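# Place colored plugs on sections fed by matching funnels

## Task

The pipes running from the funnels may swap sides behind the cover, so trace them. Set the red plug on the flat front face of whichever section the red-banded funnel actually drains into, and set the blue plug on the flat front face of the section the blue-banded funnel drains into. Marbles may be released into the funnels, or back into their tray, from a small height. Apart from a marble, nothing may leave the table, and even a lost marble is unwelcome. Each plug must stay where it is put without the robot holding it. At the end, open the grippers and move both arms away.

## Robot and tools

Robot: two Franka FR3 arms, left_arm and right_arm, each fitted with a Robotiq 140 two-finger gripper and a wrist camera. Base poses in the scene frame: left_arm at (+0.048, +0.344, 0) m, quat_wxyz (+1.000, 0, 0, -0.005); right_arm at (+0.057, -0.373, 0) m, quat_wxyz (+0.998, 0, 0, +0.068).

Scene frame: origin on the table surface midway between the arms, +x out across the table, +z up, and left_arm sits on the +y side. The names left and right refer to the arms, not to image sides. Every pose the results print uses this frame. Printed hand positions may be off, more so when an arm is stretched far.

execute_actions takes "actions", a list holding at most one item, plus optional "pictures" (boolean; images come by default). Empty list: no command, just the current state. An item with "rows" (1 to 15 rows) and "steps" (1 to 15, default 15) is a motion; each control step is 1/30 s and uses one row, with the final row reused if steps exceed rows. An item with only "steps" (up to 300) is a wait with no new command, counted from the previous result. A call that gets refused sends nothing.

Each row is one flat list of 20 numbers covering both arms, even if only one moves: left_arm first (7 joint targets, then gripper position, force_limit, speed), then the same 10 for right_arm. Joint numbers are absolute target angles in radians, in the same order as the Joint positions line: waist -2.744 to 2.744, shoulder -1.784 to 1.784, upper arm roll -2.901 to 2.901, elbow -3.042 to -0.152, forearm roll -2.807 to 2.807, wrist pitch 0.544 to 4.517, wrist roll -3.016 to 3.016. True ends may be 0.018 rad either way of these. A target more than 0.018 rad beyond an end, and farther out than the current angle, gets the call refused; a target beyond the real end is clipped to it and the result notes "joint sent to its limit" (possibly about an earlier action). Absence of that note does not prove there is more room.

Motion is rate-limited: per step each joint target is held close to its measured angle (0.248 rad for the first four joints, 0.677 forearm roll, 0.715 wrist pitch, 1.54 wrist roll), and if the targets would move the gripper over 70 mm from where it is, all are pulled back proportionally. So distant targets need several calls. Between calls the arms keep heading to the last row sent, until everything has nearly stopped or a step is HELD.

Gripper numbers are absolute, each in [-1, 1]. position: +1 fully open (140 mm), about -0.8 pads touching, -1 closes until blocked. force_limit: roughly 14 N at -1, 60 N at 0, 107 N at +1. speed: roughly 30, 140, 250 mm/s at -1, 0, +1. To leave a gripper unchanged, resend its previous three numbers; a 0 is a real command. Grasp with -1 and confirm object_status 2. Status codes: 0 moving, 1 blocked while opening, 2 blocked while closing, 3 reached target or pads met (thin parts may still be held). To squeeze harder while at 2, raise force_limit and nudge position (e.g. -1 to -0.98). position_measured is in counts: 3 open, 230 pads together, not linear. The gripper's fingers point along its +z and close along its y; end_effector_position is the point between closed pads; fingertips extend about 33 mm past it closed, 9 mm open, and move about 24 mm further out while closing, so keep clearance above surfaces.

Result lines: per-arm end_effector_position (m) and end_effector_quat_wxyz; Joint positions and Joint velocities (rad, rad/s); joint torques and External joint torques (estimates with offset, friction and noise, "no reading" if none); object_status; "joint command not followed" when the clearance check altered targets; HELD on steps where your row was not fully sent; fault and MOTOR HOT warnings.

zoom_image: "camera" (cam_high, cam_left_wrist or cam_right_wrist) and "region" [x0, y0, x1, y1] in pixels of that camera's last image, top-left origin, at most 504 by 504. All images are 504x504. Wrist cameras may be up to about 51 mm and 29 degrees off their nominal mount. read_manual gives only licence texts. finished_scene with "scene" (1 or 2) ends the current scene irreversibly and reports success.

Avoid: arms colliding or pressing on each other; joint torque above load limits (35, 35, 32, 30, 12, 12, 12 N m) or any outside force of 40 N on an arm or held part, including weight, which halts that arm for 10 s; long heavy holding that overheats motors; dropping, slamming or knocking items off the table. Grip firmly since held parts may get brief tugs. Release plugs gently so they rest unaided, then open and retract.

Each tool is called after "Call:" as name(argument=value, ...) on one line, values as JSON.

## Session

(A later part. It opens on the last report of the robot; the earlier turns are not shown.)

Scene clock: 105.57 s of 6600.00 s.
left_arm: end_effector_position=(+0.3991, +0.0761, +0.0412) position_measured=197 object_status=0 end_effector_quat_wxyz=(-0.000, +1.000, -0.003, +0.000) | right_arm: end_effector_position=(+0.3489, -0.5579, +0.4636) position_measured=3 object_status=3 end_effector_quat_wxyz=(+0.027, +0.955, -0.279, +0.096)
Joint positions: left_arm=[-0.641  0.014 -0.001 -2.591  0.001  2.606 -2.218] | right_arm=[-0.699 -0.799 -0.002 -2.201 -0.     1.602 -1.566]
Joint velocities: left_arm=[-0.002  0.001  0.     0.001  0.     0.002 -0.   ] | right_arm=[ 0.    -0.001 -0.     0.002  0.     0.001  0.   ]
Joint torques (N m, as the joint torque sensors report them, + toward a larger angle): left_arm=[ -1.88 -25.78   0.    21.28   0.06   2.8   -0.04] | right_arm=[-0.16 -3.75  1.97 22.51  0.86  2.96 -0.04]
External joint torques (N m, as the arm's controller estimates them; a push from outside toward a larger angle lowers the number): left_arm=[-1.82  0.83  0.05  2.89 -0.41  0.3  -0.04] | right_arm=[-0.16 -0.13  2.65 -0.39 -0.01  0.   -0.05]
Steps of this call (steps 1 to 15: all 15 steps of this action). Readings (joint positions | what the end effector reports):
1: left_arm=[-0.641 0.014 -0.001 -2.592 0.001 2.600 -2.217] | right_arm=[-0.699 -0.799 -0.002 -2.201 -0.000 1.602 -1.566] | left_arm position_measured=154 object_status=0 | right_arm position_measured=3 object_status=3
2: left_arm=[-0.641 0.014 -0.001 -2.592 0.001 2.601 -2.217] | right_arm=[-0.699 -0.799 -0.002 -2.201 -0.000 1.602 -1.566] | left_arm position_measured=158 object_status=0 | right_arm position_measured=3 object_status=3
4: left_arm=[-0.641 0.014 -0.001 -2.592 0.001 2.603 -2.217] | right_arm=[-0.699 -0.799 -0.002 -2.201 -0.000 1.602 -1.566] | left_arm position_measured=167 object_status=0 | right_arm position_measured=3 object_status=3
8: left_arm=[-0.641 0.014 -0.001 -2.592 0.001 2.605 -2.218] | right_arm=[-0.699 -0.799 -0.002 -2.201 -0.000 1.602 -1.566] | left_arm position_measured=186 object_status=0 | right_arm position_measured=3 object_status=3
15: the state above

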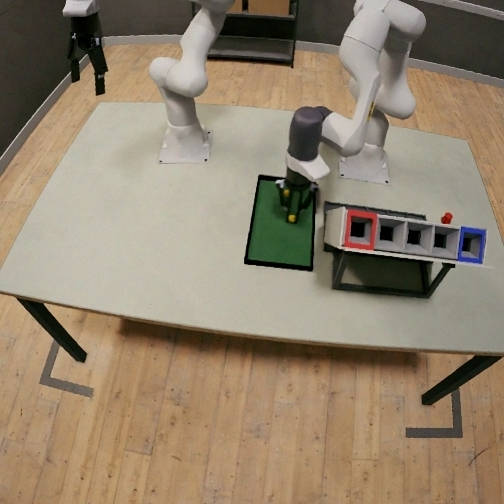

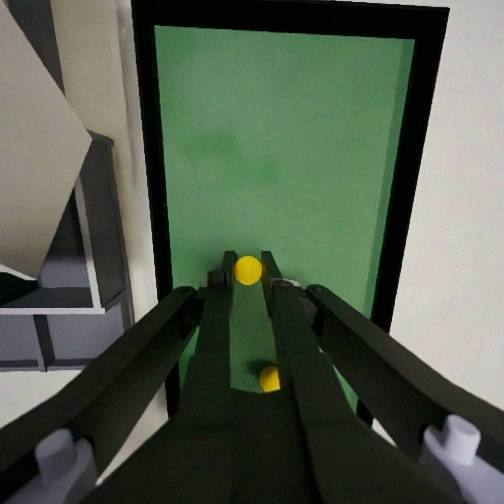

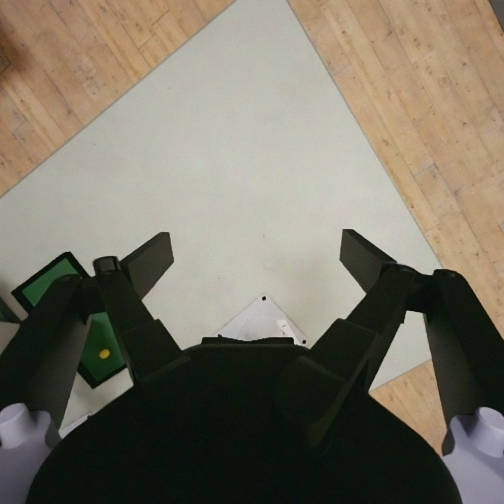

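Call:
execute_actions(actions=[{"rows":[[-0.643,-0.383,0,-1.957,0,1.573,-2.0,-1,-0.6,-0.5,-0.7,-0.8,0,-2.2,0,1.6,-1.57,1,0,0]]}], pictures=false)

Call:
execute_actions(actions=[{"rows":[[0.318,-0.2,0,-1.583,0,1.45,-1.263,-1,-0.6,-0.5,-0.7,-0.8,0,-2.2,0,1.6,-1.57,1,0,0]]}], pictures=false)

Call:
execute_actions(actions=[{"steps":20}], pictures=false)

Call:
execute_actions(actions=[{"rows":[[0.318,0.343,0,-1.141,0,1.486,-1.263,-1,-0.6,-0.5,-0.7,-0.8,0,-2.2,0,1.6,-1.57,1,0,0]]}], pictures=false)

Call:
execute_actions(actions=[{"steps":20}])

Scene clock: 112.47 s of 6600.00 s.
left_arm: end_effector_position=(+0.4430, +0.0430, +0.3699) position_measured=197 object_status=2 end_effector_quat_wxyz=(+0.038, +0.996, -0.057, +0.057) | right_arm: end_effector_position=(+0.3489, -0.5579, +0.4636) position_measured=3 object_status=3 end_effector_quat_wxyz=(+0.027, +0.955, -0.279, +0.096)
Joint positions: left_arm=[-0.641 -0.335 -0.001 -2.079  0.001  1.881 -2.108] | right_arm=[-0.699 -0.799 -0.002 -2.201 -0.     1.602 -1.566]
Joint velocities: left_arm=[-0.002 -0.45  -0.001  1.091 -0.    -1.195  0.235] | right_arm=[-0.001 -0.    -0.001  0.     0.    -0.001  0.002]
Joint torques (N m, as the joint torque sensors report them, + toward a larger angle): left_arm=[ -0.27 -16.05   0.01  19.14   0.56   1.06   0.37] | right_arm=[-0.6  -4.36  1.4  21.92  0.85  2.85 -0.07]
External joint torques (N m, as the arm's controller estimates them; a push from outside toward a larger angle lowers the number): left_arm=[-0.24 -0.95  0.36  2.5  -0.25 -0.7   0.37] | right_arm=[-0.58 -0.74  2.11 -0.95 -0.01 -0.11 -0.07]
Steps of this call (steps 1 to 15: the robot went on to your last target; steps 16 to 90: nothing new was sent; then 3.40 s passed at rest; steps 91 to 105: all 15 steps of this action). Readings (joint positions | what the end effector reports):
91: left_arm=[-0.641 0.001 -0.001 -2.574 0.001 2.546 -2.209] | right_arm=[-0.699 -0.799 -0.002 -2.201 -0.000 1.602 -1.566] | left_arm position_measured=197 object_status=2 | right_arm position_measured=3 object_status=3
92: left_arm=[-0.641 -0.026 -0.001 -2.545 0.001 2.486 -2.199] | right_arm=[-0.699 -0.799 -0.002 -2.201 -0.000 1.602 -1.566] | left_arm position_measured=197 object_status=2 | right_arm position_measured=3 object_status=3
94: left_arm=[-0.641 -0.088 -0.001 -2.480 0.001 2.378 -2.183] | right_arm=[-0.699 -0.799 -0.002 -2.201 -0.000 1.602 -1.566] | left_arm position_measured=197 object_status=2 | right_arm position_measured=3 object_status=3
98: left_arm=[-0.641 -0.207 -0.001 -2.350 0.001 2.183 -2.156] | right_arm=[-0.699 -0.799 -0.002 -2.201 -0.000 1.602 -1.566] | left_arm position_measured=197 object_status=2 | right_arm position_measured=3 object_status=3
105: the state above

Scene clock: 112.97 s of 6600.00 s.
left_arm: end_effector_position=(+0.5600, +0.3073, +0.4984) position_measured=197 object_status=2 end_effector_quat_wxyz=(+0.005, +0.997, -0.000, +0.073) | right_arm: end_effector_position=(+0.3489, -0.5579, +0.4636) position_measured=3 object_status=3 end_effector_quat_wxyz=(+0.027, +0.955, -0.279, +0.096)
Joint positions: left_arm=[-0.058 -0.214 -0.003 -1.628 -0.     1.561 -1.642] | right_arm=[-0.699 -0.799 -0.002 -2.201 -0.     1.602 -1.566]
Joint velocities: left_arm=[ 1.169  0.05   0.096  0.254 -0.001 -0.294  0.628] | right_arm=[-0.001  0.001 -0.001 -0.     0.001 -0.     0.001]
Joint torques (N m, as the joint torque sensors report them, + toward a larger angle): left_arm=[ -2.32 -20.59  -2.59  24.14   0.8    1.8    0.47] | right_arm=[-0.92 -3.7   1.38 22.77  0.87  2.87 -0.05]
External joint torques (N m, as the arm's controller estimates them; a push from outside toward a larger angle lowers the number): left_arm=[ 1.99  2.29  1.59  2.99 -0.03 -0.62  0.46] | right_arm=[-0.85 -0.16  2.15 -0.04  0.01 -0.08 -0.05]
Steps of this call (steps 1 to 15: all 15 steps of this action). Readings (joint positions | what the end effector reports):
1: left_arm=[-0.612 -0.333 -0.014 -2.030 0.000 1.841 -2.064] | right_arm=[-0.699 -0.799 -0.002 -2.201 -0.000 1.602 -1.566] | left_arm position_measured=197 object_status=2 | right_arm position_measured=3 object_status=3
2: left_arm=[-0.576 -0.319 -0.018 -1.983 -0.000 1.807 -2.021] | right_arm=[-0.699 -0.799 -0.002 -2.201 -0.000 1.602 -1.566] | left_arm position_measured=197 object_status=2 | right_arm position_measured=3 object_status=3
4: left_arm=[-0.499 -0.285 -0.016 -1.900 -0.000 1.747 -1.945] | right_arm=[-0.699 -0.799 -0.002 -2.201 -0.000 1.602 -1.566] | left_arm position_measured=197 object_status=2 | right_arm position_measured=3 object_status=3
8: left_arm=[-0.346 -0.237 -0.009 -1.755 -0.000 1.659 -1.819] | right_arm=[-0.699 -0.799 -0.002 -2.201 -0.000 1.602 -1.566] | left_arm position_measured=197 object_status=2 | right_arm position_measured=3 object_status=3
15: the state above

Scene clock: 113.63 s of 6600.00 s.
left_arm: end_effector_position=(+0.5151, +0.4927, +0.5003) position_measured=197 object_status=2 end_effector_quat_wxyz=(-0.010, +0.999, +0.029, +0.035) | right_arm: end_effector_position=(+0.3489, -0.5579, +0.4636) position_measured=3 object_status=3 end_effector_quat_wxyz=(+0.027, +0.955, -0.279, +0.096)
Joint positions: left_arm=[ 0.316 -0.201  0.002 -1.585  0.001  1.456 -1.322] | right_arm=[-0.699 -0.799 -0.002 -2.201 -0.     1.602 -1.566]
Joint velocities: left_arm=[ 0.001  0.001 -0.004  0.002 -0.001 -0.021  0.182] | right_arm=[ 0.    -0.     0.001  0.    -0.001 -0.     0.   ]
Joint torques (N m, as the joint torque sensors report them, + toward a larger angle): left_arm=[  1.44 -22.18  -1.71  25.28   0.64   2.21   0.35] | right_arm=[-0.73 -3.54  0.91 22.39  0.92  2.77 -0.1 ]
External joint torques (N m, as the arm's controller estimates them; a push from outside toward a larger angle lowers the number): left_arm=[ 1.29  0.81 -1.64  2.95 -0.23 -0.49  0.35] | right_arm=[-0.73  0.    1.58 -0.42  0.06 -0.18 -0.11]
Steps of this call (steps 1 to 20: the robot went on to your last target). Readings (joint positions | what the end effector reports):
1: left_arm=[-0.015 -0.212 -0.003 -1.620 -0.000 1.551 -1.621] | right_arm=[-0.699 -0.799 -0.002 -2.201 -0.000 1.602 -1.566] | left_arm position_measured=197 object_status=2 | right_arm position_measured=3 object_status=3
2: left_arm=[0.028 -0.210 -0.003 -1.614 -0.000 1.542 -1.601] | right_arm=[-0.699 -0.799 -0.002 -2.201 -0.000 1.602 -1.566] | left_arm position_measured=197 object_status=2 | right_arm position_measured=3 object_status=3
4: left_arm=[0.115 -0.207 -0.002 -1.604 -0.000 1.526 -1.565] | right_arm=[-0.699 -0.799 -0.002 -2.201 -0.000 1.602 -1.566] | left_arm position_measured=197 object_status=2 | right_arm position_measured=3 object_status=3
8: left_arm=[0.270 -0.202 0.006 -1.590 -0.000 1.491 -1.471] | right_arm=[-0.699 -0.799 -0.002 -2.201 -0.000 1.602 -1.566] | left_arm position_measured=197 object_status=2 | right_arm position_measured=3 object_status=3
20: the state above

Scene clock: 114.13 s of 6600.00 s.
left_arm: end_effector_position=(+0.6602, +0.5387, +0.3807) position_measured=197 object_status=2 end_effector_quat_wxyz=(+0.005, +1.000, +0.009, -0.019) | right_arm: end_effector_position=(+0.3489, -0.5579, +0.4636) position_measured=3 object_status=3 end_effector_quat_wxyz=(+0.027, +0.955, -0.279, +0.096)
Joint positions: left_arm=[ 0.316  0.358  0.001 -1.16   0.001  1.479 -1.281] | right_arm=[-0.699 -0.799 -0.002 -2.201 -0.     1.602 -1.566]
Joint velocities: left_arm=[-0.002  0.03   0.001  0.077 -0.002  0.002  0.045] | right_arm=[ 0.001  0.     0.001 -0.    -0.001 -0.     0.001]
Joint torques (N m, as the joint torque sensors report them, + toward a larger angle): left_arm=[  1.35 -53.07  -0.96  32.97   0.62   3.15   0.25] | right_arm=[ 0.25 -2.97  1.42 22.61  0.92  2.85  0.12]
External joint torques (N m, as the arm's controller estimates them; a push from outside toward a larger angle lowers the number): left_arm=[ 1.46  1.7  -1.32  3.67 -0.39  0.18  0.25] | right_arm=[ 0.21  0.53  2.02 -0.15  0.05 -0.1   0.11]
Steps of this call (steps 1 to 15: all 15 steps of this action). Readings (joint positions | what the end effector reports):
1: left_arm=[0.316 -0.164 0.002 -1.526 0.001 1.440 -1.317] | right_arm=[-0.699 -0.799 -0.002 -2.201 -0.000 1.602 -1.566] | left_arm position_measured=197 object_status=2 | right_arm position_measured=3 object_status=3
2: left_arm=[0.316 -0.112 0.002 -1.460 0.001 1.448 -1.314] | right_arm=[-0.699 -0.799 -0.002 -2.201 -0.000 1.602 -1.566] | left_arm position_measured=197 object_status=2 | right_arm position_measured=3 object_status=3
4: left_arm=[0.316 0.001 0.002 -1.331 0.001 1.458 -1.307] | right_arm=[-0.699 -0.799 -0.002 -2.201 -0.000 1.602 -1.566] | left_arm position_measured=197 object_status=2 | right_arm position_measured=3 object_status=3
8: left_arm=[0.316 0.196 0.002 -1.199 0.001 1.474 -1.297] | right_arm=[-0.699 -0.799 -0.002 -2.201 -0.000 1.602 -1.566] | left_arm position_measured=197 object_status=2 | right_arm position_measured=3 object_status=3
15: the state above

Scene clock: 114.80 s of 6600.00 s.
left_arm: end_effector_position=(+0.6643, +0.5400, +0.3998) position_measured=197 object_status=2 end_effector_quat_wxyz=(-0.000, +1.000, +0.003, -0.001) | right_arm: end_effector_position=(+0.3489, -0.5579, +0.4636) position_measured=3 object_status=3 end_effector_quat_wxyz=(+0.027, +0.955, -0.279, +0.096)
Joint positions: left_arm=[ 0.316  0.343  0.001 -1.141  0.001  1.483 -1.269] | right_arm=[-0.699 -0.799 -0.002 -2.201 -0.     1.602 -1.566]
Joint velocities: left_arm=[-0.001 -0.001  0.    -0.001  0.001  0.001  0.006] | right_arm=[-0.     0.    -0.    -0.     0.     0.001 -0.001]
Joint torques (N m, as the joint torque sensors report them, + toward a larger angle): left_arm=[  1.27 -42.08  -0.87  24.72   0.53   2.94   0.26] | right_arm=[-0.03 -3.9   1.56 22.58  0.9   2.85  0.03]
External joint torques (N m, as the arm's controller estimates them; a push from outside toward a larger angle lowers the number): left_arm=[ 1.35 -0.1  -1.16  1.66 -0.32  0.42  0.26] | right_arm=[-0.02 -0.35  2.27 -0.24  0.03 -0.1   0.03]
Steps of this call (steps 1 to 20: the robot went on to your last target). Readings (joint positions | what the end effector reports):
1: left_arm=[0.316 0.358 0.001 -1.157 0.001 1.479 -1.279] | right_arm=[-0.699 -0.799 -0.002 -2.201 -0.000 1.602 -1.566] | left_arm position_measured=197 object_status=2 | right_arm position_measured=3 object_status=3
2: left_arm=[0.316 0.356 0.001 -1.153 0.001 1.480 -1.278] | right_arm=[-0.699 -0.799 -0.002 -2.201 -0.000 1.602 -1.566] | left_arm position_measured=197 object_status=2 | right_arm position_measured=3 object_status=3
4: left_arm=[0.316 0.350 0.001 -1.147 0.001 1.481 -1.276] | right_arm=[-0.699 -0.799 -0.002 -2.201 -0.000 1.602 -1.566] | left_arm position_measured=197 object_status=2 | right_arm position_measured=3 object_status=3
8: left_arm=[0.316 0.343 0.001 -1.142 0.001 1.483 -1.273] | right_arm=[-0.699 -0.799 -0.002 -2.201 -0.000 1.602 -1.566] | left_arm position_measured=197 object_status=2 | right_arm position_measured=3 object_status=3
20: the state above

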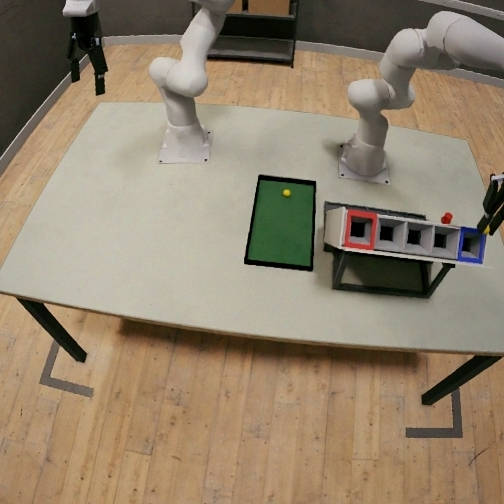

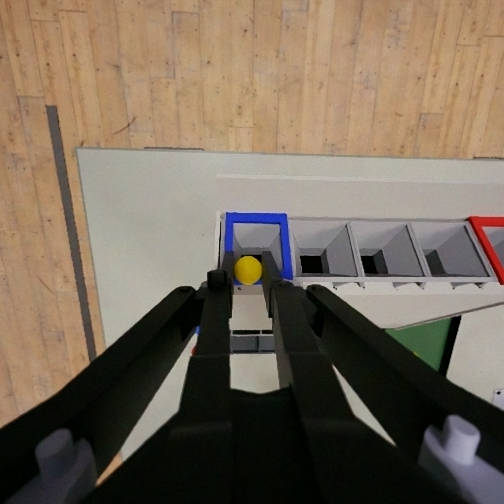

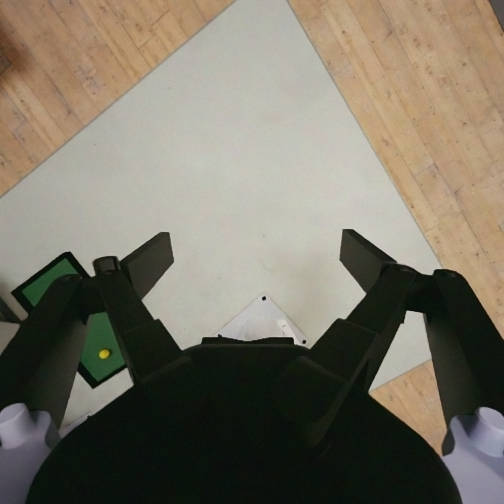

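Call:
execute_actions(actions=[{"rows":[[0.298,0.299,0,-1.271,0,1.573,-1.28,-1,-0.6,-0.5,-0.7,-0.8,0,-2.2,0,1.6,-1.57,1,0,0]]}], pictures=false)

Call:
execute_actions(actions=[{"rows":[[0.298,0.299,0,-1.271,0,1.573,-1.28,-0.3,-0.6,0,-0.7,-0.8,0,-2.2,0,1.6,-1.57,1,0,0]],"steps":12}])

Call:
execute_actions(actions=[{"rows":[[0.298,0.25,0,-1.22,0,1.55,-1.28,-0.3,-0.6,0,-0.7,-0.8,0,-2.2,0,1.6,-1.57,1,0,0],[0.298,0.2,0,-1.22,0,1.53,-1.28,-0.3,-0.6,0,-0.7,-0.8,0,-2.2,0,1.6,-1.57,1,0,0],[0.298,0.15,0,-1.25,0,1.5,-1.28,-0.3,-0.6,0,-0.7,-0.8,0,-2.2,0,1.6,-1.57,1,0,0],[0.298,0.1,0,-1.28,0,1.5,-1.28,-0.3,-0.6,0,-0.7,-0.8,0,-2.2,0,1.6,-1.57,1,0,0],[0.298,0.05,0,-1.33,0,1.5,-1.28,-0.3,-0.6,0,-0.7,-0.8,0,-2.2,0,1.6,-1.57,1,0,0],[0.35,-0.3,0,-1.7,0,1.5,-1.2,-0.3,-0.6,0,-0.7,-0.8,0,-2.2,0,1.6,-1.57,1,0,0]]}], pictures=false)

Call:
execute_actions(actions=[{"rows":[[0.6,-0.45,0,-2.0,0,1.55,-0.98,0.2,-0.6,0,-0.7,-0.8,0,-2.2,0,1.6,-1.57,1,0,0]]}])

Call:
execute_actions(actions=[{"rows":[[0.8,-0.354,0,-2.446,0,2.095,-0.779,0.2,-0.6,0,-0.7,-0.8,0,-2.2,0,1.6,-1.57,1,0,0]]}], pictures=false)

Call:
execute_actions(actions=[{"steps":25}])

Scene clock: 126.50 s of 6600.00 s.
left_arm: end_effector_position=(+0.6637, +0.5279, +0.3736) position_measured=197 object_status=2 end_effector_quat_wxyz=(+0.001, +1.000, -0.004, -0.003) | right_arm: end_effector_position=(+0.3489, -0.5579, +0.4636) position_measured=3 object_status=3 end_effector_quat_wxyz=(+0.027, +0.955, -0.279, +0.096)
Joint positions: left_arm=[ 0.299  0.302  0.    -1.27   0.001  1.565 -1.274] | right_arm=[-0.699 -0.799 -0.002 -2.201 -0.     1.602 -1.566]
Joint velocities: left_arm=[ 0.    -0.012 -0.     0.    -0.002  0.03  -0.006] | right_arm=[ 0.001  0.     0.001 -0.002 -0.     0.001  0.002]
Joint torques (N m, as the joint torque sensors report them, + toward a larger angle): left_arm=[ -0.92 -43.32  -0.8   24.46   0.64   2.81  -0.22] | right_arm=[-1.07 -3.36  1.41 22.4   0.92  2.86 -0.04]
External joint torques (N m, as the arm's controller estimates them; a push from outside toward a larger angle lowers the number): left_arm=[-0.84 -2.46 -1.02  1.04 -0.21  0.33 -0.22] | right_arm=[-1.12  0.17  2.01 -0.36  0.05 -0.08 -0.04]
Steps of this call (steps 1 to 15: the robot went on to your last target; steps 16 to 90: nothing new was sent; then 8.20 s passed at rest; steps 91 to 105: all 15 steps of this action). Readings (joint positions | what the end effector reports):
91: left_arm=[0.314 0.327 0.002 -1.176 0.001 1.501 -1.268] | right_arm=[-0.699 -0.799 -0.002 -2.201 -0.000 1.602 -1.566] | left_arm position_measured=197 object_status=2 | right_arm position_measured=3 object_status=3
92: left_arm=[0.310 0.315 0.002 -1.206 0.001 1.513 -1.269] | right_arm=[-0.699 -0.799 -0.002 -2.201 -0.000 1.602 -1.566] | left_arm position_measured=197 object_status=2 | right_arm position_measured=3 object_status=3
94: left_arm=[0.304 0.307 0.001 -1.242 0.001 1.531 -1.270] | right_arm=[-0.699 -0.799 -0.002 -2.201 -0.000 1.602 -1.566] | left_arm position_measured=197 object_status=2 | right_arm position_measured=3 object_status=3
98: left_arm=[0.300 0.306 0.000 -1.267 0.001 1.551 -1.272] | right_arm=[-0.699 -0.799 -0.002 -2.201 -0.000 1.602 -1.566] | left_arm position_measured=197 object_status=2 | right_arm position_measured=3 object_status=3
105: the state above

Scene clock: 126.90 s of 6600.00 s.
left_arm: end_effector_position=(+0.6650, +0.5282, +0.3742) position_measured=167 object_status=0 end_effector_quat_wxyz=(-0.000, +1.000, -0.003, -0.001) | right_arm: end_effector_position=(+0.3489, -0.5579, +0.4636) position_measured=3 object_status=3 end_effector_quat_wxyz=(+0.027, +0.955, -0.279, +0.096)
Joint positions: left_arm=[ 0.299  0.301  0.    -1.27   0.001  1.57  -1.276] | right_arm=[-0.699 -0.799 -0.002 -2.201 -0.     1.602 -1.566]
Joint velocities: left_arm=[-0.001 -0.    -0.001 -0.001  0.001  0.003 -0.001] | right_arm=[-0.     0.    -0.    -0.001 -0.001  0.001  0.   ]
Joint torques (N m, as the joint torque sensors report them, + toward a larger angle): left_arm=[ -1.16 -42.92  -0.78  24.46   0.52   2.87  -0.03] | right_arm=[-0.2  -4.12  1.74 22.71  0.81  2.96 -0.02]
External joint torques (N m, as the arm's controller estimates them; a push from outside toward a larger angle lowers the number): left_arm=[-1.05 -1.64 -0.99  0.83 -0.33  0.35 -0.03] | right_arm=[-0.18 -0.64  2.46 -0.07 -0.06  0.01 -0.02]
Steps of this call (steps 1 to 12: all 12 steps of this action). Readings (joint positions | what the end effector reports):
1: left_arm=[0.299 0.301 0.000 -1.270 0.001 1.566 -1.274] | right_arm=[-0.699 -0.799 -0.002 -2.201 -0.000 1.602 -1.566] | left_arm position_measured=197 object_status=0 | right_arm position_measured=3 object_status=3
2: left_arm=[0.299 0.301 0.000 -1.270 0.001 1.567 -1.275] | right_arm=[-0.699 -0.799 -0.002 -2.201 -0.000 1.602 -1.566] | left_arm position_measured=195 object_status=0 | right_arm position_measured=3 object_status=3
4: left_arm=[0.299 0.301 0.000 -1.270 0.001 1.568 -1.275] | right_arm=[-0.699 -0.799 -0.002 -2.201 -0.000 1.602 -1.566] | left_arm position_measured=175 object_status=0 | right_arm position_measured=3 object_status=3
8: left_arm=[0.299 0.301 0.000 -1.270 0.001 1.569 -1.275] | right_arm=[-0.699 -0.799 -0.002 -2.201 -0.000 1.602 -1.566] | left_arm position_measured=167 object_status=0 | right_arm position_measured=3 object_status=3
12: the state above

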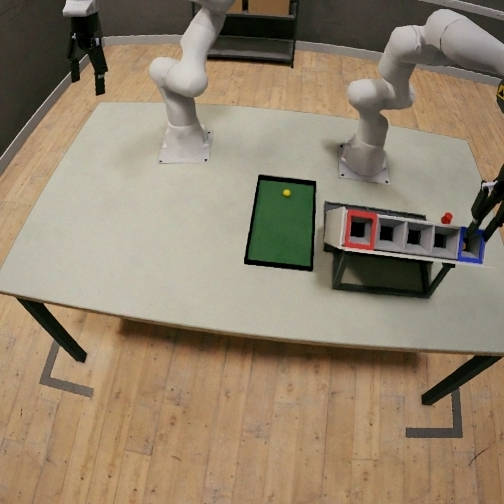

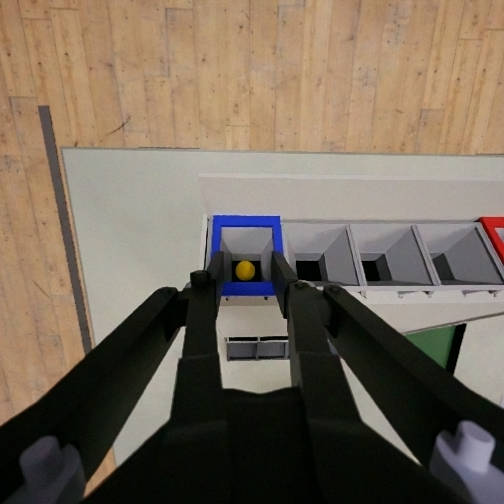

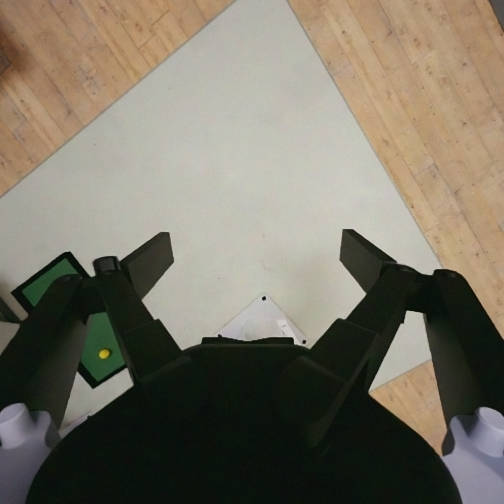

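Scene clock: 127.40 s of 6600.00 s.
left_arm: end_effector_position=(+0.4978, +0.5031, +0.5126) position_measured=167 object_status=3 end_effector_quat_wxyz=(-0.023, +0.998, +0.000, +0.065) | right_arm: end_effector_position=(+0.3489, -0.5579, +0.4636) position_measured=3 object_status=3 end_effector_quat_wxyz=(+0.027, +0.955, -0.279, +0.096)
Joint positions: left_arm=[ 0.348 -0.297  0.002 -1.669  0.001  1.51  -1.232] | right_arm=[-0.699 -0.799 -0.002 -2.201 -0.     1.602 -1.566]
Joint velocities: left_arm=[ 0.005 -0.351  0.    -0.185  0.001 -0.026  0.091] | right_arm=[ 0.    -0.001  0.001  0.001  0.001  0.     0.001]
Joint torques (N m, as the joint torque sensors report them, + toward a larger angle): left_arm=[ 0.89 -1.45 -0.58 14.3   0.64  2.15  0.49] | right_arm=[-1.25 -4.1   1.82 22.97  0.94  2.89  0.03]
External joint torques (N m, as the arm's controller estimates them; a push from outside toward a larger angle lowers the number): left_arm=[ 1.35  1.41  0.41 -0.47  0.01 -0.34  0.48] | right_arm=[-1.31 -0.52  2.42  0.12  0.06 -0.06  0.03]
Steps of this call (steps 1 to 15: all 15 steps of this action). Readings (joint positions | what the end effector reports):
1: left_arm=[0.299 0.300 0.000 -1.263 0.001 1.565 -1.276] | right_arm=[-0.699 -0.799 -0.002 -2.201 -0.000 1.602 -1.566] | left_arm position_measured=167 object_status=0 | right_arm position_measured=3 object_status=3
2: left_arm=[0.299 0.288 0.000 -1.259 0.001 1.559 -1.276] | right_arm=[-0.699 -0.799 -0.002 -2.201 -0.000 1.602 -1.566] | left_arm position_measured=167 object_status=3 | right_arm position_measured=3 object_status=3
4: left_arm=[0.299 0.233 0.000 -1.267 0.001 1.545 -1.276] | right_arm=[-0.699 -0.799 -0.002 -2.201 -0.000 1.602 -1.566] | left_arm position_measured=167 object_status=3 | right_arm position_measured=3 object_status=3
8: left_arm=[0.322 0.012 -0.004 -1.448 0.001 1.531 -1.261] | right_arm=[-0.699 -0.799 -0.002 -2.201 -0.000 1.602 -1.566] | left_arm position_measured=167 object_status=3 | right_arm position_measured=3 object_status=3
15: the state above

Scene clock: 127.90 s of 6600.00 s.
left_arm: end_effector_position=(+0.3850, +0.5696, +0.4241) position_measured=104 object_status=0 end_effector_quat_wxyz=(+0.003, +0.999, +0.032, -0.003) | right_arm: end_effector_position=(+0.3489, -0.5579, +0.4636) position_measured=3 object_status=3 end_effector_quat_wxyz=(+0.027, +0.955, -0.279, +0.096)
Joint positions: left_arm=[ 0.597 -0.446  0.003 -1.998 -0.001  1.543 -1.044] | right_arm=[-0.699 -0.799 -0.002 -2.201 -0.     1.602 -1.566]
Joint velocities: left_arm=[ 0.004 -0.031 -0.017 -0.005  0.     0.026  0.199] | right_arm=[-0.     0.     0.001 -0.    -0.001 -0.     0.   ]
Joint torques (N m, as the joint torque sensors report them, + toward a larger angle): left_arm=[  1.17 -16.73  -0.92  25.14   0.96   2.98   0.46] | right_arm=[-0.41 -3.78  2.1  22.18  0.84  2.86 -0.01]
External joint torques (N m, as the arm's controller estimates them; a push from outside toward a larger angle lowers the number): left_arm=[ 1.   -1.71 -0.7   1.91  0.11  0.49  0.47] | right_arm=[-0.41 -0.21  2.79 -0.64 -0.02 -0.08 -0.01]
Steps of this call (steps 1 to 15: all 15 steps of this action). Readings (joint positions | what the end effector reports):
1: left_arm=[0.378 -0.322 -0.011 -1.703 -0.001 1.517 -1.219] | right_arm=[-0.699 -0.799 -0.002 -2.201 -0.000 1.602 -1.566] | left_arm position_measured=167 object_status=0 | right_arm position_measured=3 object_status=3
2: left_arm=[0.412 -0.348 -0.014 -1.743 -0.002 1.519 -1.206] | right_arm=[-0.699 -0.799 -0.002 -2.201 -0.000 1.602 -1.566] | left_arm position_measured=160 object_status=0 | right_arm position_measured=3 object_status=3
4: left_arm=[0.478 -0.390 -0.009 -1.827 -0.001 1.526 -1.180] | right_arm=[-0.699 -0.799 -0.002 -2.201 -0.000 1.602 -1.566] | left_arm position_measured=145 object_status=0 | right_arm position_measured=3 object_status=3
8: left_arm=[0.577 -0.434 0.005 -1.965 -0.001 1.535 -1.113] | right_arm=[-0.699 -0.799 -0.002 -2.201 -0.000 1.602 -1.566] | left_arm position_measured=115 object_status=0 | right_arm position_measured=3 object_status=3
15: the state above

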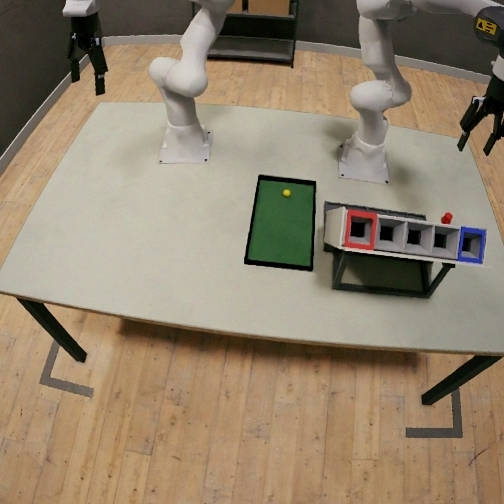

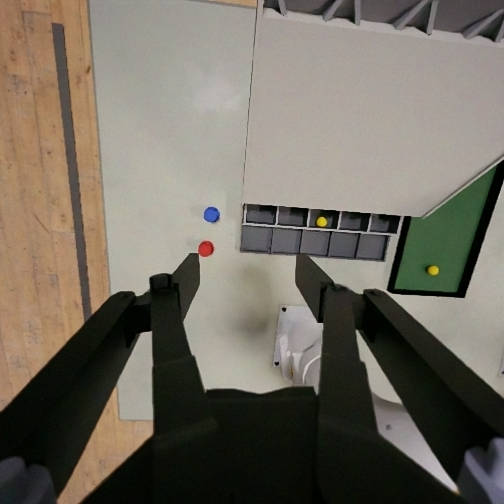

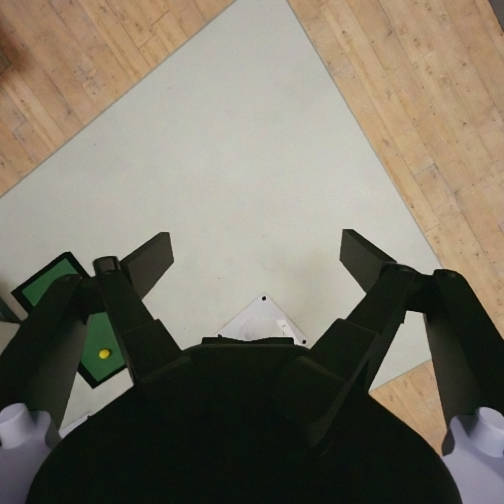

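Scene clock: 128.40 s of 6600.00 s.
left_arm: end_effector_position=(+0.3352, +0.6326, +0.2119) position_measured=104 object_status=3 end_effector_quat_wxyz=(+0.027, +0.998, +0.041, -0.027) | right_arm: end_effector_position=(+0.3489, -0.5579, +0.4636) position_measured=3 object_status=3 end_effector_quat_wxyz=(+0.027, +0.955, -0.279, +0.096)
Joint positions: left_arm=[ 0.797 -0.346  0.002 -2.444 -0.002  2.022 -0.864] | right_arm=[-0.699 -0.799 -0.002 -2.201 -0.     1.602 -1.566]
Joint velocities: left_arm=[ 0.02  -0.024 -0.001 -0.042  0.001  0.412  0.267] | right_arm=[ 0.001  0.001 -0.    -0.001  0.     0.001 -0.   ]
Joint torques (N m, as the joint torque sensors report them, + toward a larger angle): left_arm=[  1.34 -22.4   -1.47  25.85   0.98   3.02   0.44] | right_arm=[-0.56 -3.66  2.13 22.91  0.9   2.71 -0.07]
External joint torques (N m, as the arm's controller estimates them; a push from outside toward a larger angle lowers the number): left_arm=[ 1.71 -1.07 -0.58  0.38  0.25  0.48  0.44] | right_arm=[-0.58 -0.15  2.79  0.13  0.03 -0.24 -0.07]
Steps of this call (steps 1 to 15: all 15 steps of this action). Readings (joint positions | what the end effector reports):
1: left_arm=[0.615 -0.448 -0.005 -2.016 -0.002 1.580 -1.034] | right_arm=[-0.699 -0.799 -0.002 -2.201 -0.000 1.602 -1.566] | left_arm position_measured=104 object_status=3 | right_arm position_measured=3 object_status=3
2: left_arm=[0.637 -0.444 -0.007 -2.042 -0.002 1.618 -1.024] | right_arm=[-0.699 -0.799 -0.002 -2.201 -0.000 1.602 -1.566] | left_arm position_measured=104 object_status=3 | right_arm position_measured=3 object_status=3
4: left_arm=[0.680 -0.426 -0.006 -2.108 -0.002 1.693 -1.002] | right_arm=[-0.699 -0.799 -0.002 -2.201 -0.000 1.602 -1.566] | left_arm position_measured=104 object_status=3 | right_arm position_measured=3 object_status=3
8: left_arm=[0.748 -0.387 -0.002 -2.280 -0.002 1.838 -0.955] | right_arm=[-0.699 -0.799 -0.002 -2.201 -0.000 1.602 -1.566] | left_arm position_measured=104 object_status=3 | right_arm position_measured=3 object_status=3
15: the state above

Scene clock: 129.23 s of 6600.00 s.
left_arm: end_effector_position=(+0.3509, +0.6490, +0.2193) position_measured=104 object_status=3 end_effector_quat_wxyz=(+0.001, +1.000, +0.004, +0.000) | right_arm: end_effector_position=(+0.3489, -0.5579, +0.4636) position_measured=3 object_status=3 end_effector_quat_wxyz=(+0.027, +0.955, -0.279, +0.096)
Joint positions: left_arm=[ 0.798 -0.352  0.002 -2.445 -0.002  2.092 -0.788] | right_arm=[-0.699 -0.799 -0.002 -2.201 -0.     1.602 -1.566]
Joint velocities: left_arm=[ 0.     0.    -0.001  0.     0.001  0.004  0.017] | right_arm=[-0.001 -0.001 -0.     0.    -0.001 -0.001  0.001]
Joint torques (N m, as the joint torque sensors report them, + toward a larger angle): left_arm=[  2.07 -21.03  -1.28  24.27   0.89   2.96   0.3 ] | right_arm=[-0.81 -3.04  1.76 22.57  0.92  2.8  -0.02]
External joint torques (N m, as the arm's controller estimates them; a push from outside toward a larger angle lowers the number): left_arm=[ 2.09 -1.83 -0.92  0.46  0.17  0.43  0.3 ] | right_arm=[-0.8   0.54  2.45 -0.25  0.06 -0.15 -0.02]
Steps of this call (steps 1 to 25: the robot went on to your last target). Readings (joint positions | what the end effector reports):
1: left_arm=[0.797 -0.347 0.002 -2.445 -0.002 2.035 -0.855] | right_arm=[-0.699 -0.799 -0.002 -2.201 -0.000 1.602 -1.566] | left_arm position_measured=104 object_status=3 | right_arm position_measured=3 object_status=3
2: left_arm=[0.797 -0.349 0.002 -2.445 -0.002 2.045 -0.848] | right_arm=[-0.699 -0.799 -0.002 -2.201 -0.000 1.602 -1.566] | left_arm position_measured=104 object_status=3 | right_arm position_measured=3 object_status=3
4: left_arm=[0.798 -0.351 0.002 -2.445 -0.002 2.061 -0.835] | right_arm=[-0.699 -0.799 -0.002 -2.201 -0.000 1.602 -1.566] | left_arm position_measured=104 object_status=3 | right_arm position_measured=3 object_status=3
8: left_arm=[0.798 -0.352 0.002 -2.445 -0.002 2.078 -0.817] | right_arm=[-0.699 -0.799 -0.002 -2.201 -0.000 1.602 -1.566] | left_arm position_measured=104 object_status=3 | right_arm position_measured=3 object_status=3
25: the state above

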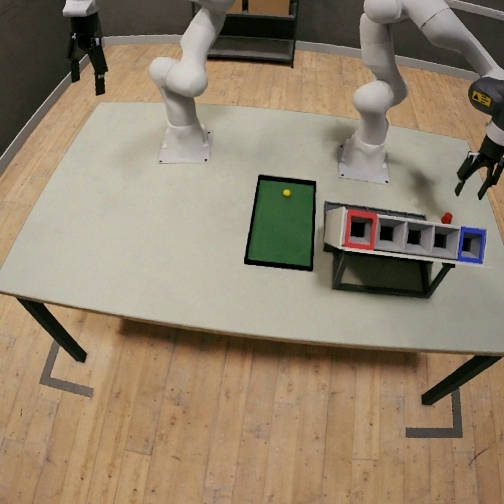

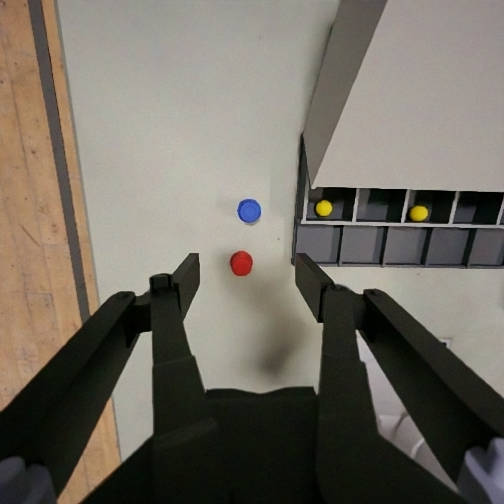

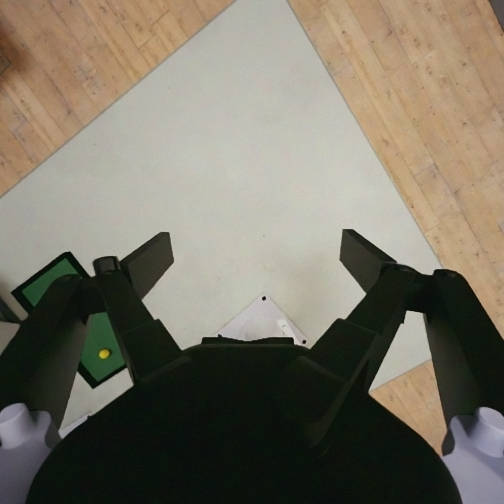

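Call:
execute_actions(actions=[{"rows":[[0.733,-0.087,0,-2.516,0,2.432,-0.847,-0.1,-0.6,0,-0.7,-0.8,0,-2.2,0,1.6,-1.57,1,0,0]]}], pictures=false)

Call:
execute_actions(actions=[{"steps":20}])

Scene clock: 133.77 s of 6600.00 s.
left_arm: end_effector_position=(+0.3828, +0.6405, +0.0963) position_measured=141 object_status=3 end_effector_quat_wxyz=(+0.009, +1.000, -0.008, -0.010) | right_arm: end_effector_position=(+0.3489, -0.5579, +0.4637) position_measured=3 object_status=3 end_effector_quat_wxyz=(+0.027, +0.955, -0.279, +0.096)
Joint positions: left_arm=[ 0.735 -0.085 -0.001 -2.518 -0.002  2.405 -0.829] | right_arm=[-0.699 -0.799 -0.002 -2.201 -0.     1.602 -1.566]
Joint velocities: left_arm=[-0.001 -0.005 -0.001  0.01   0.001  0.148 -0.046] | right_arm=[ 0.001 -0.    -0.    -0.001  0.002  0.001 -0.   ]
Joint torques (N m, as the joint torque sensors report them, + toward a larger angle): left_arm=[ -1.29 -26.5   -0.77  23.42   0.75   2.68  -0.13] | right_arm=[-0.39 -4.14  1.05 22.14  0.9   2.85 -0.12]
External joint torques (N m, as the arm's controller estimates them; a push from outside toward a larger angle lowers the number): left_arm=[-1.29 -1.45 -0.69  3.25  0.22  0.35 -0.14] | right_arm=[-0.4  -0.57  1.72 -0.69  0.03 -0.11 -0.13]
Steps of this call (steps 1 to 30: the robot went on to your last target; steps 31 to 90: nothing new was sent; then 1.03 s passed at rest; steps 91 to 105: all 15 steps of this action). Readings (joint positions | what the end effector reports):
91: left_arm=[0.790 -0.333 0.005 -2.446 -0.002 2.127 -0.786] | right_arm=[-0.699 -0.799 -0.002 -2.201 -0.000 1.602 -1.566] | left_arm position_measured=104 object_status=0 | right_arm position_measured=3 object_status=3
92: left_arm=[0.781 -0.295 0.005 -2.450 -0.002 2.162 -0.789] | right_arm=[-0.699 -0.799 -0.002 -2.201 -0.000 1.602 -1.566] | left_arm position_measured=110 object_status=0 | right_arm position_measured=3 object_status=3
94: left_arm=[0.762 -0.209 0.004 -2.473 -0.002 2.231 -0.797] | right_arm=[-0.699 -0.799 -0.002 -2.201 -0.000 1.602 -1.566] | left_arm position_measured=126 object_status=0 | right_arm position_measured=3 object_status=3
98: left_arm=[0.738 -0.094 -0.000 -2.518 -0.002 2.335 -0.814] | right_arm=[-0.699 -0.799 -0.002 -2.201 -0.000 1.602 -1.566] | left_arm position_measured=141 object_status=0 | right_arm position_measured=3 object_status=3
105: the state above

Scene clock: 134.43 s of 6600.00 s.
left_arm: end_effector_position=(+0.3886, +0.6456, +0.0985) position_measured=141 object_status=3 end_effector_quat_wxyz=(+0.001, +1.000, -0.002, -0.001) | right_arm: end_effector_position=(+0.3489, -0.5579, +0.4637) position_measured=3 object_status=3 end_effector_quat_wxyz=(+0.027, +0.955, -0.279, +0.096)
Joint positions: left_arm=[ 0.735 -0.085 -0.001 -2.517 -0.002  2.429 -0.841] | right_arm=[-0.699 -0.799 -0.002 -2.201 -0.     1.602 -1.566]
Joint velocities: left_arm=[ 0.     0.001  0.001  0.002  0.001  0.003 -0.007] | right_arm=[ 0.002 -0.001 -0.001 -0.    -0.001  0.001  0.001]
Joint torques (N m, as the joint torque sensors report them, + toward a larger angle): left_arm=[ -1.32 -26.91  -0.25  23.23   0.85   2.85   0.09] | right_arm=[-0.87 -4.51  1.77 22.53  0.82  2.95 -0.14]
External joint torques (N m, as the arm's controller estimates them; a push from outside toward a larger angle lowers the number): left_arm=[-1.35 -1.39 -0.21  2.51  0.31  0.33  0.09] | right_arm=[-0.88 -0.97  2.47 -0.26 -0.05  0.01 -0.14]
Steps of this call (steps 1 to 20: the robot went on to your last target). Readings (joint positions | what the end effector reports):
1: left_arm=[0.735 -0.085 -0.001 -2.517 -0.002 2.410 -0.831] | right_arm=[-0.699 -0.799 -0.002 -2.201 -0.000 1.602 -1.566] | left_arm position_measured=141 object_status=3 | right_arm position_measured=3 object_status=3
2: left_arm=[0.735 -0.085 -0.001 -2.517 -0.002 2.413 -0.832] | right_arm=[-0.699 -0.799 -0.002 -2.201 -0.000 1.602 -1.566] | left_arm position_measured=141 object_status=3 | right_arm position_measured=3 object_status=3
4: left_arm=[0.735 -0.085 -0.001 -2.517 -0.002 2.419 -0.834] | right_arm=[-0.699 -0.799 -0.002 -2.201 -0.000 1.602 -1.566] | left_arm position_measured=141 object_status=3 | right_arm position_measured=3 object_status=3
8: left_arm=[0.735 -0.085 -0.001 -2.517 -0.002 2.425 -0.837] | right_arm=[-0.699 -0.799 -0.002 -2.201 -0.000 1.602 -1.566] | left_arm position_measured=141 object_status=3 | right_arm position_measured=3 object_status=3
20: the state above

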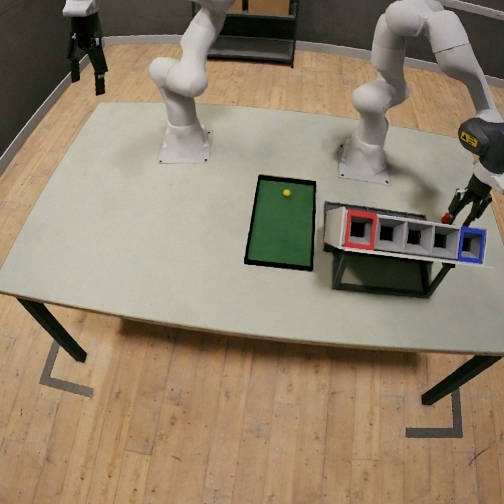

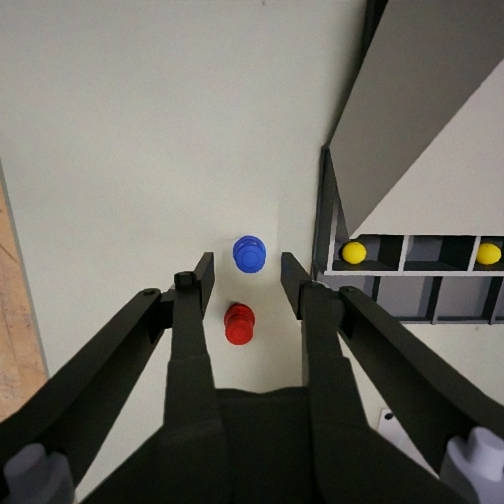

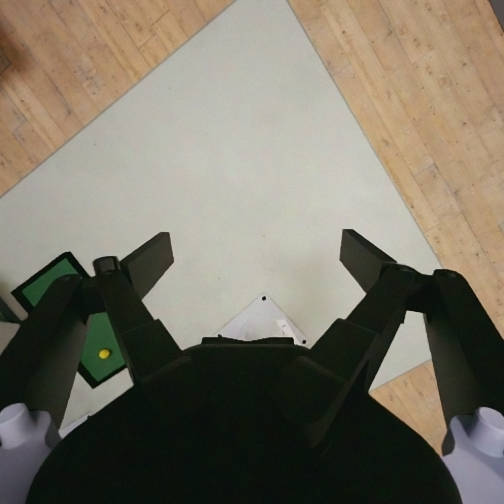

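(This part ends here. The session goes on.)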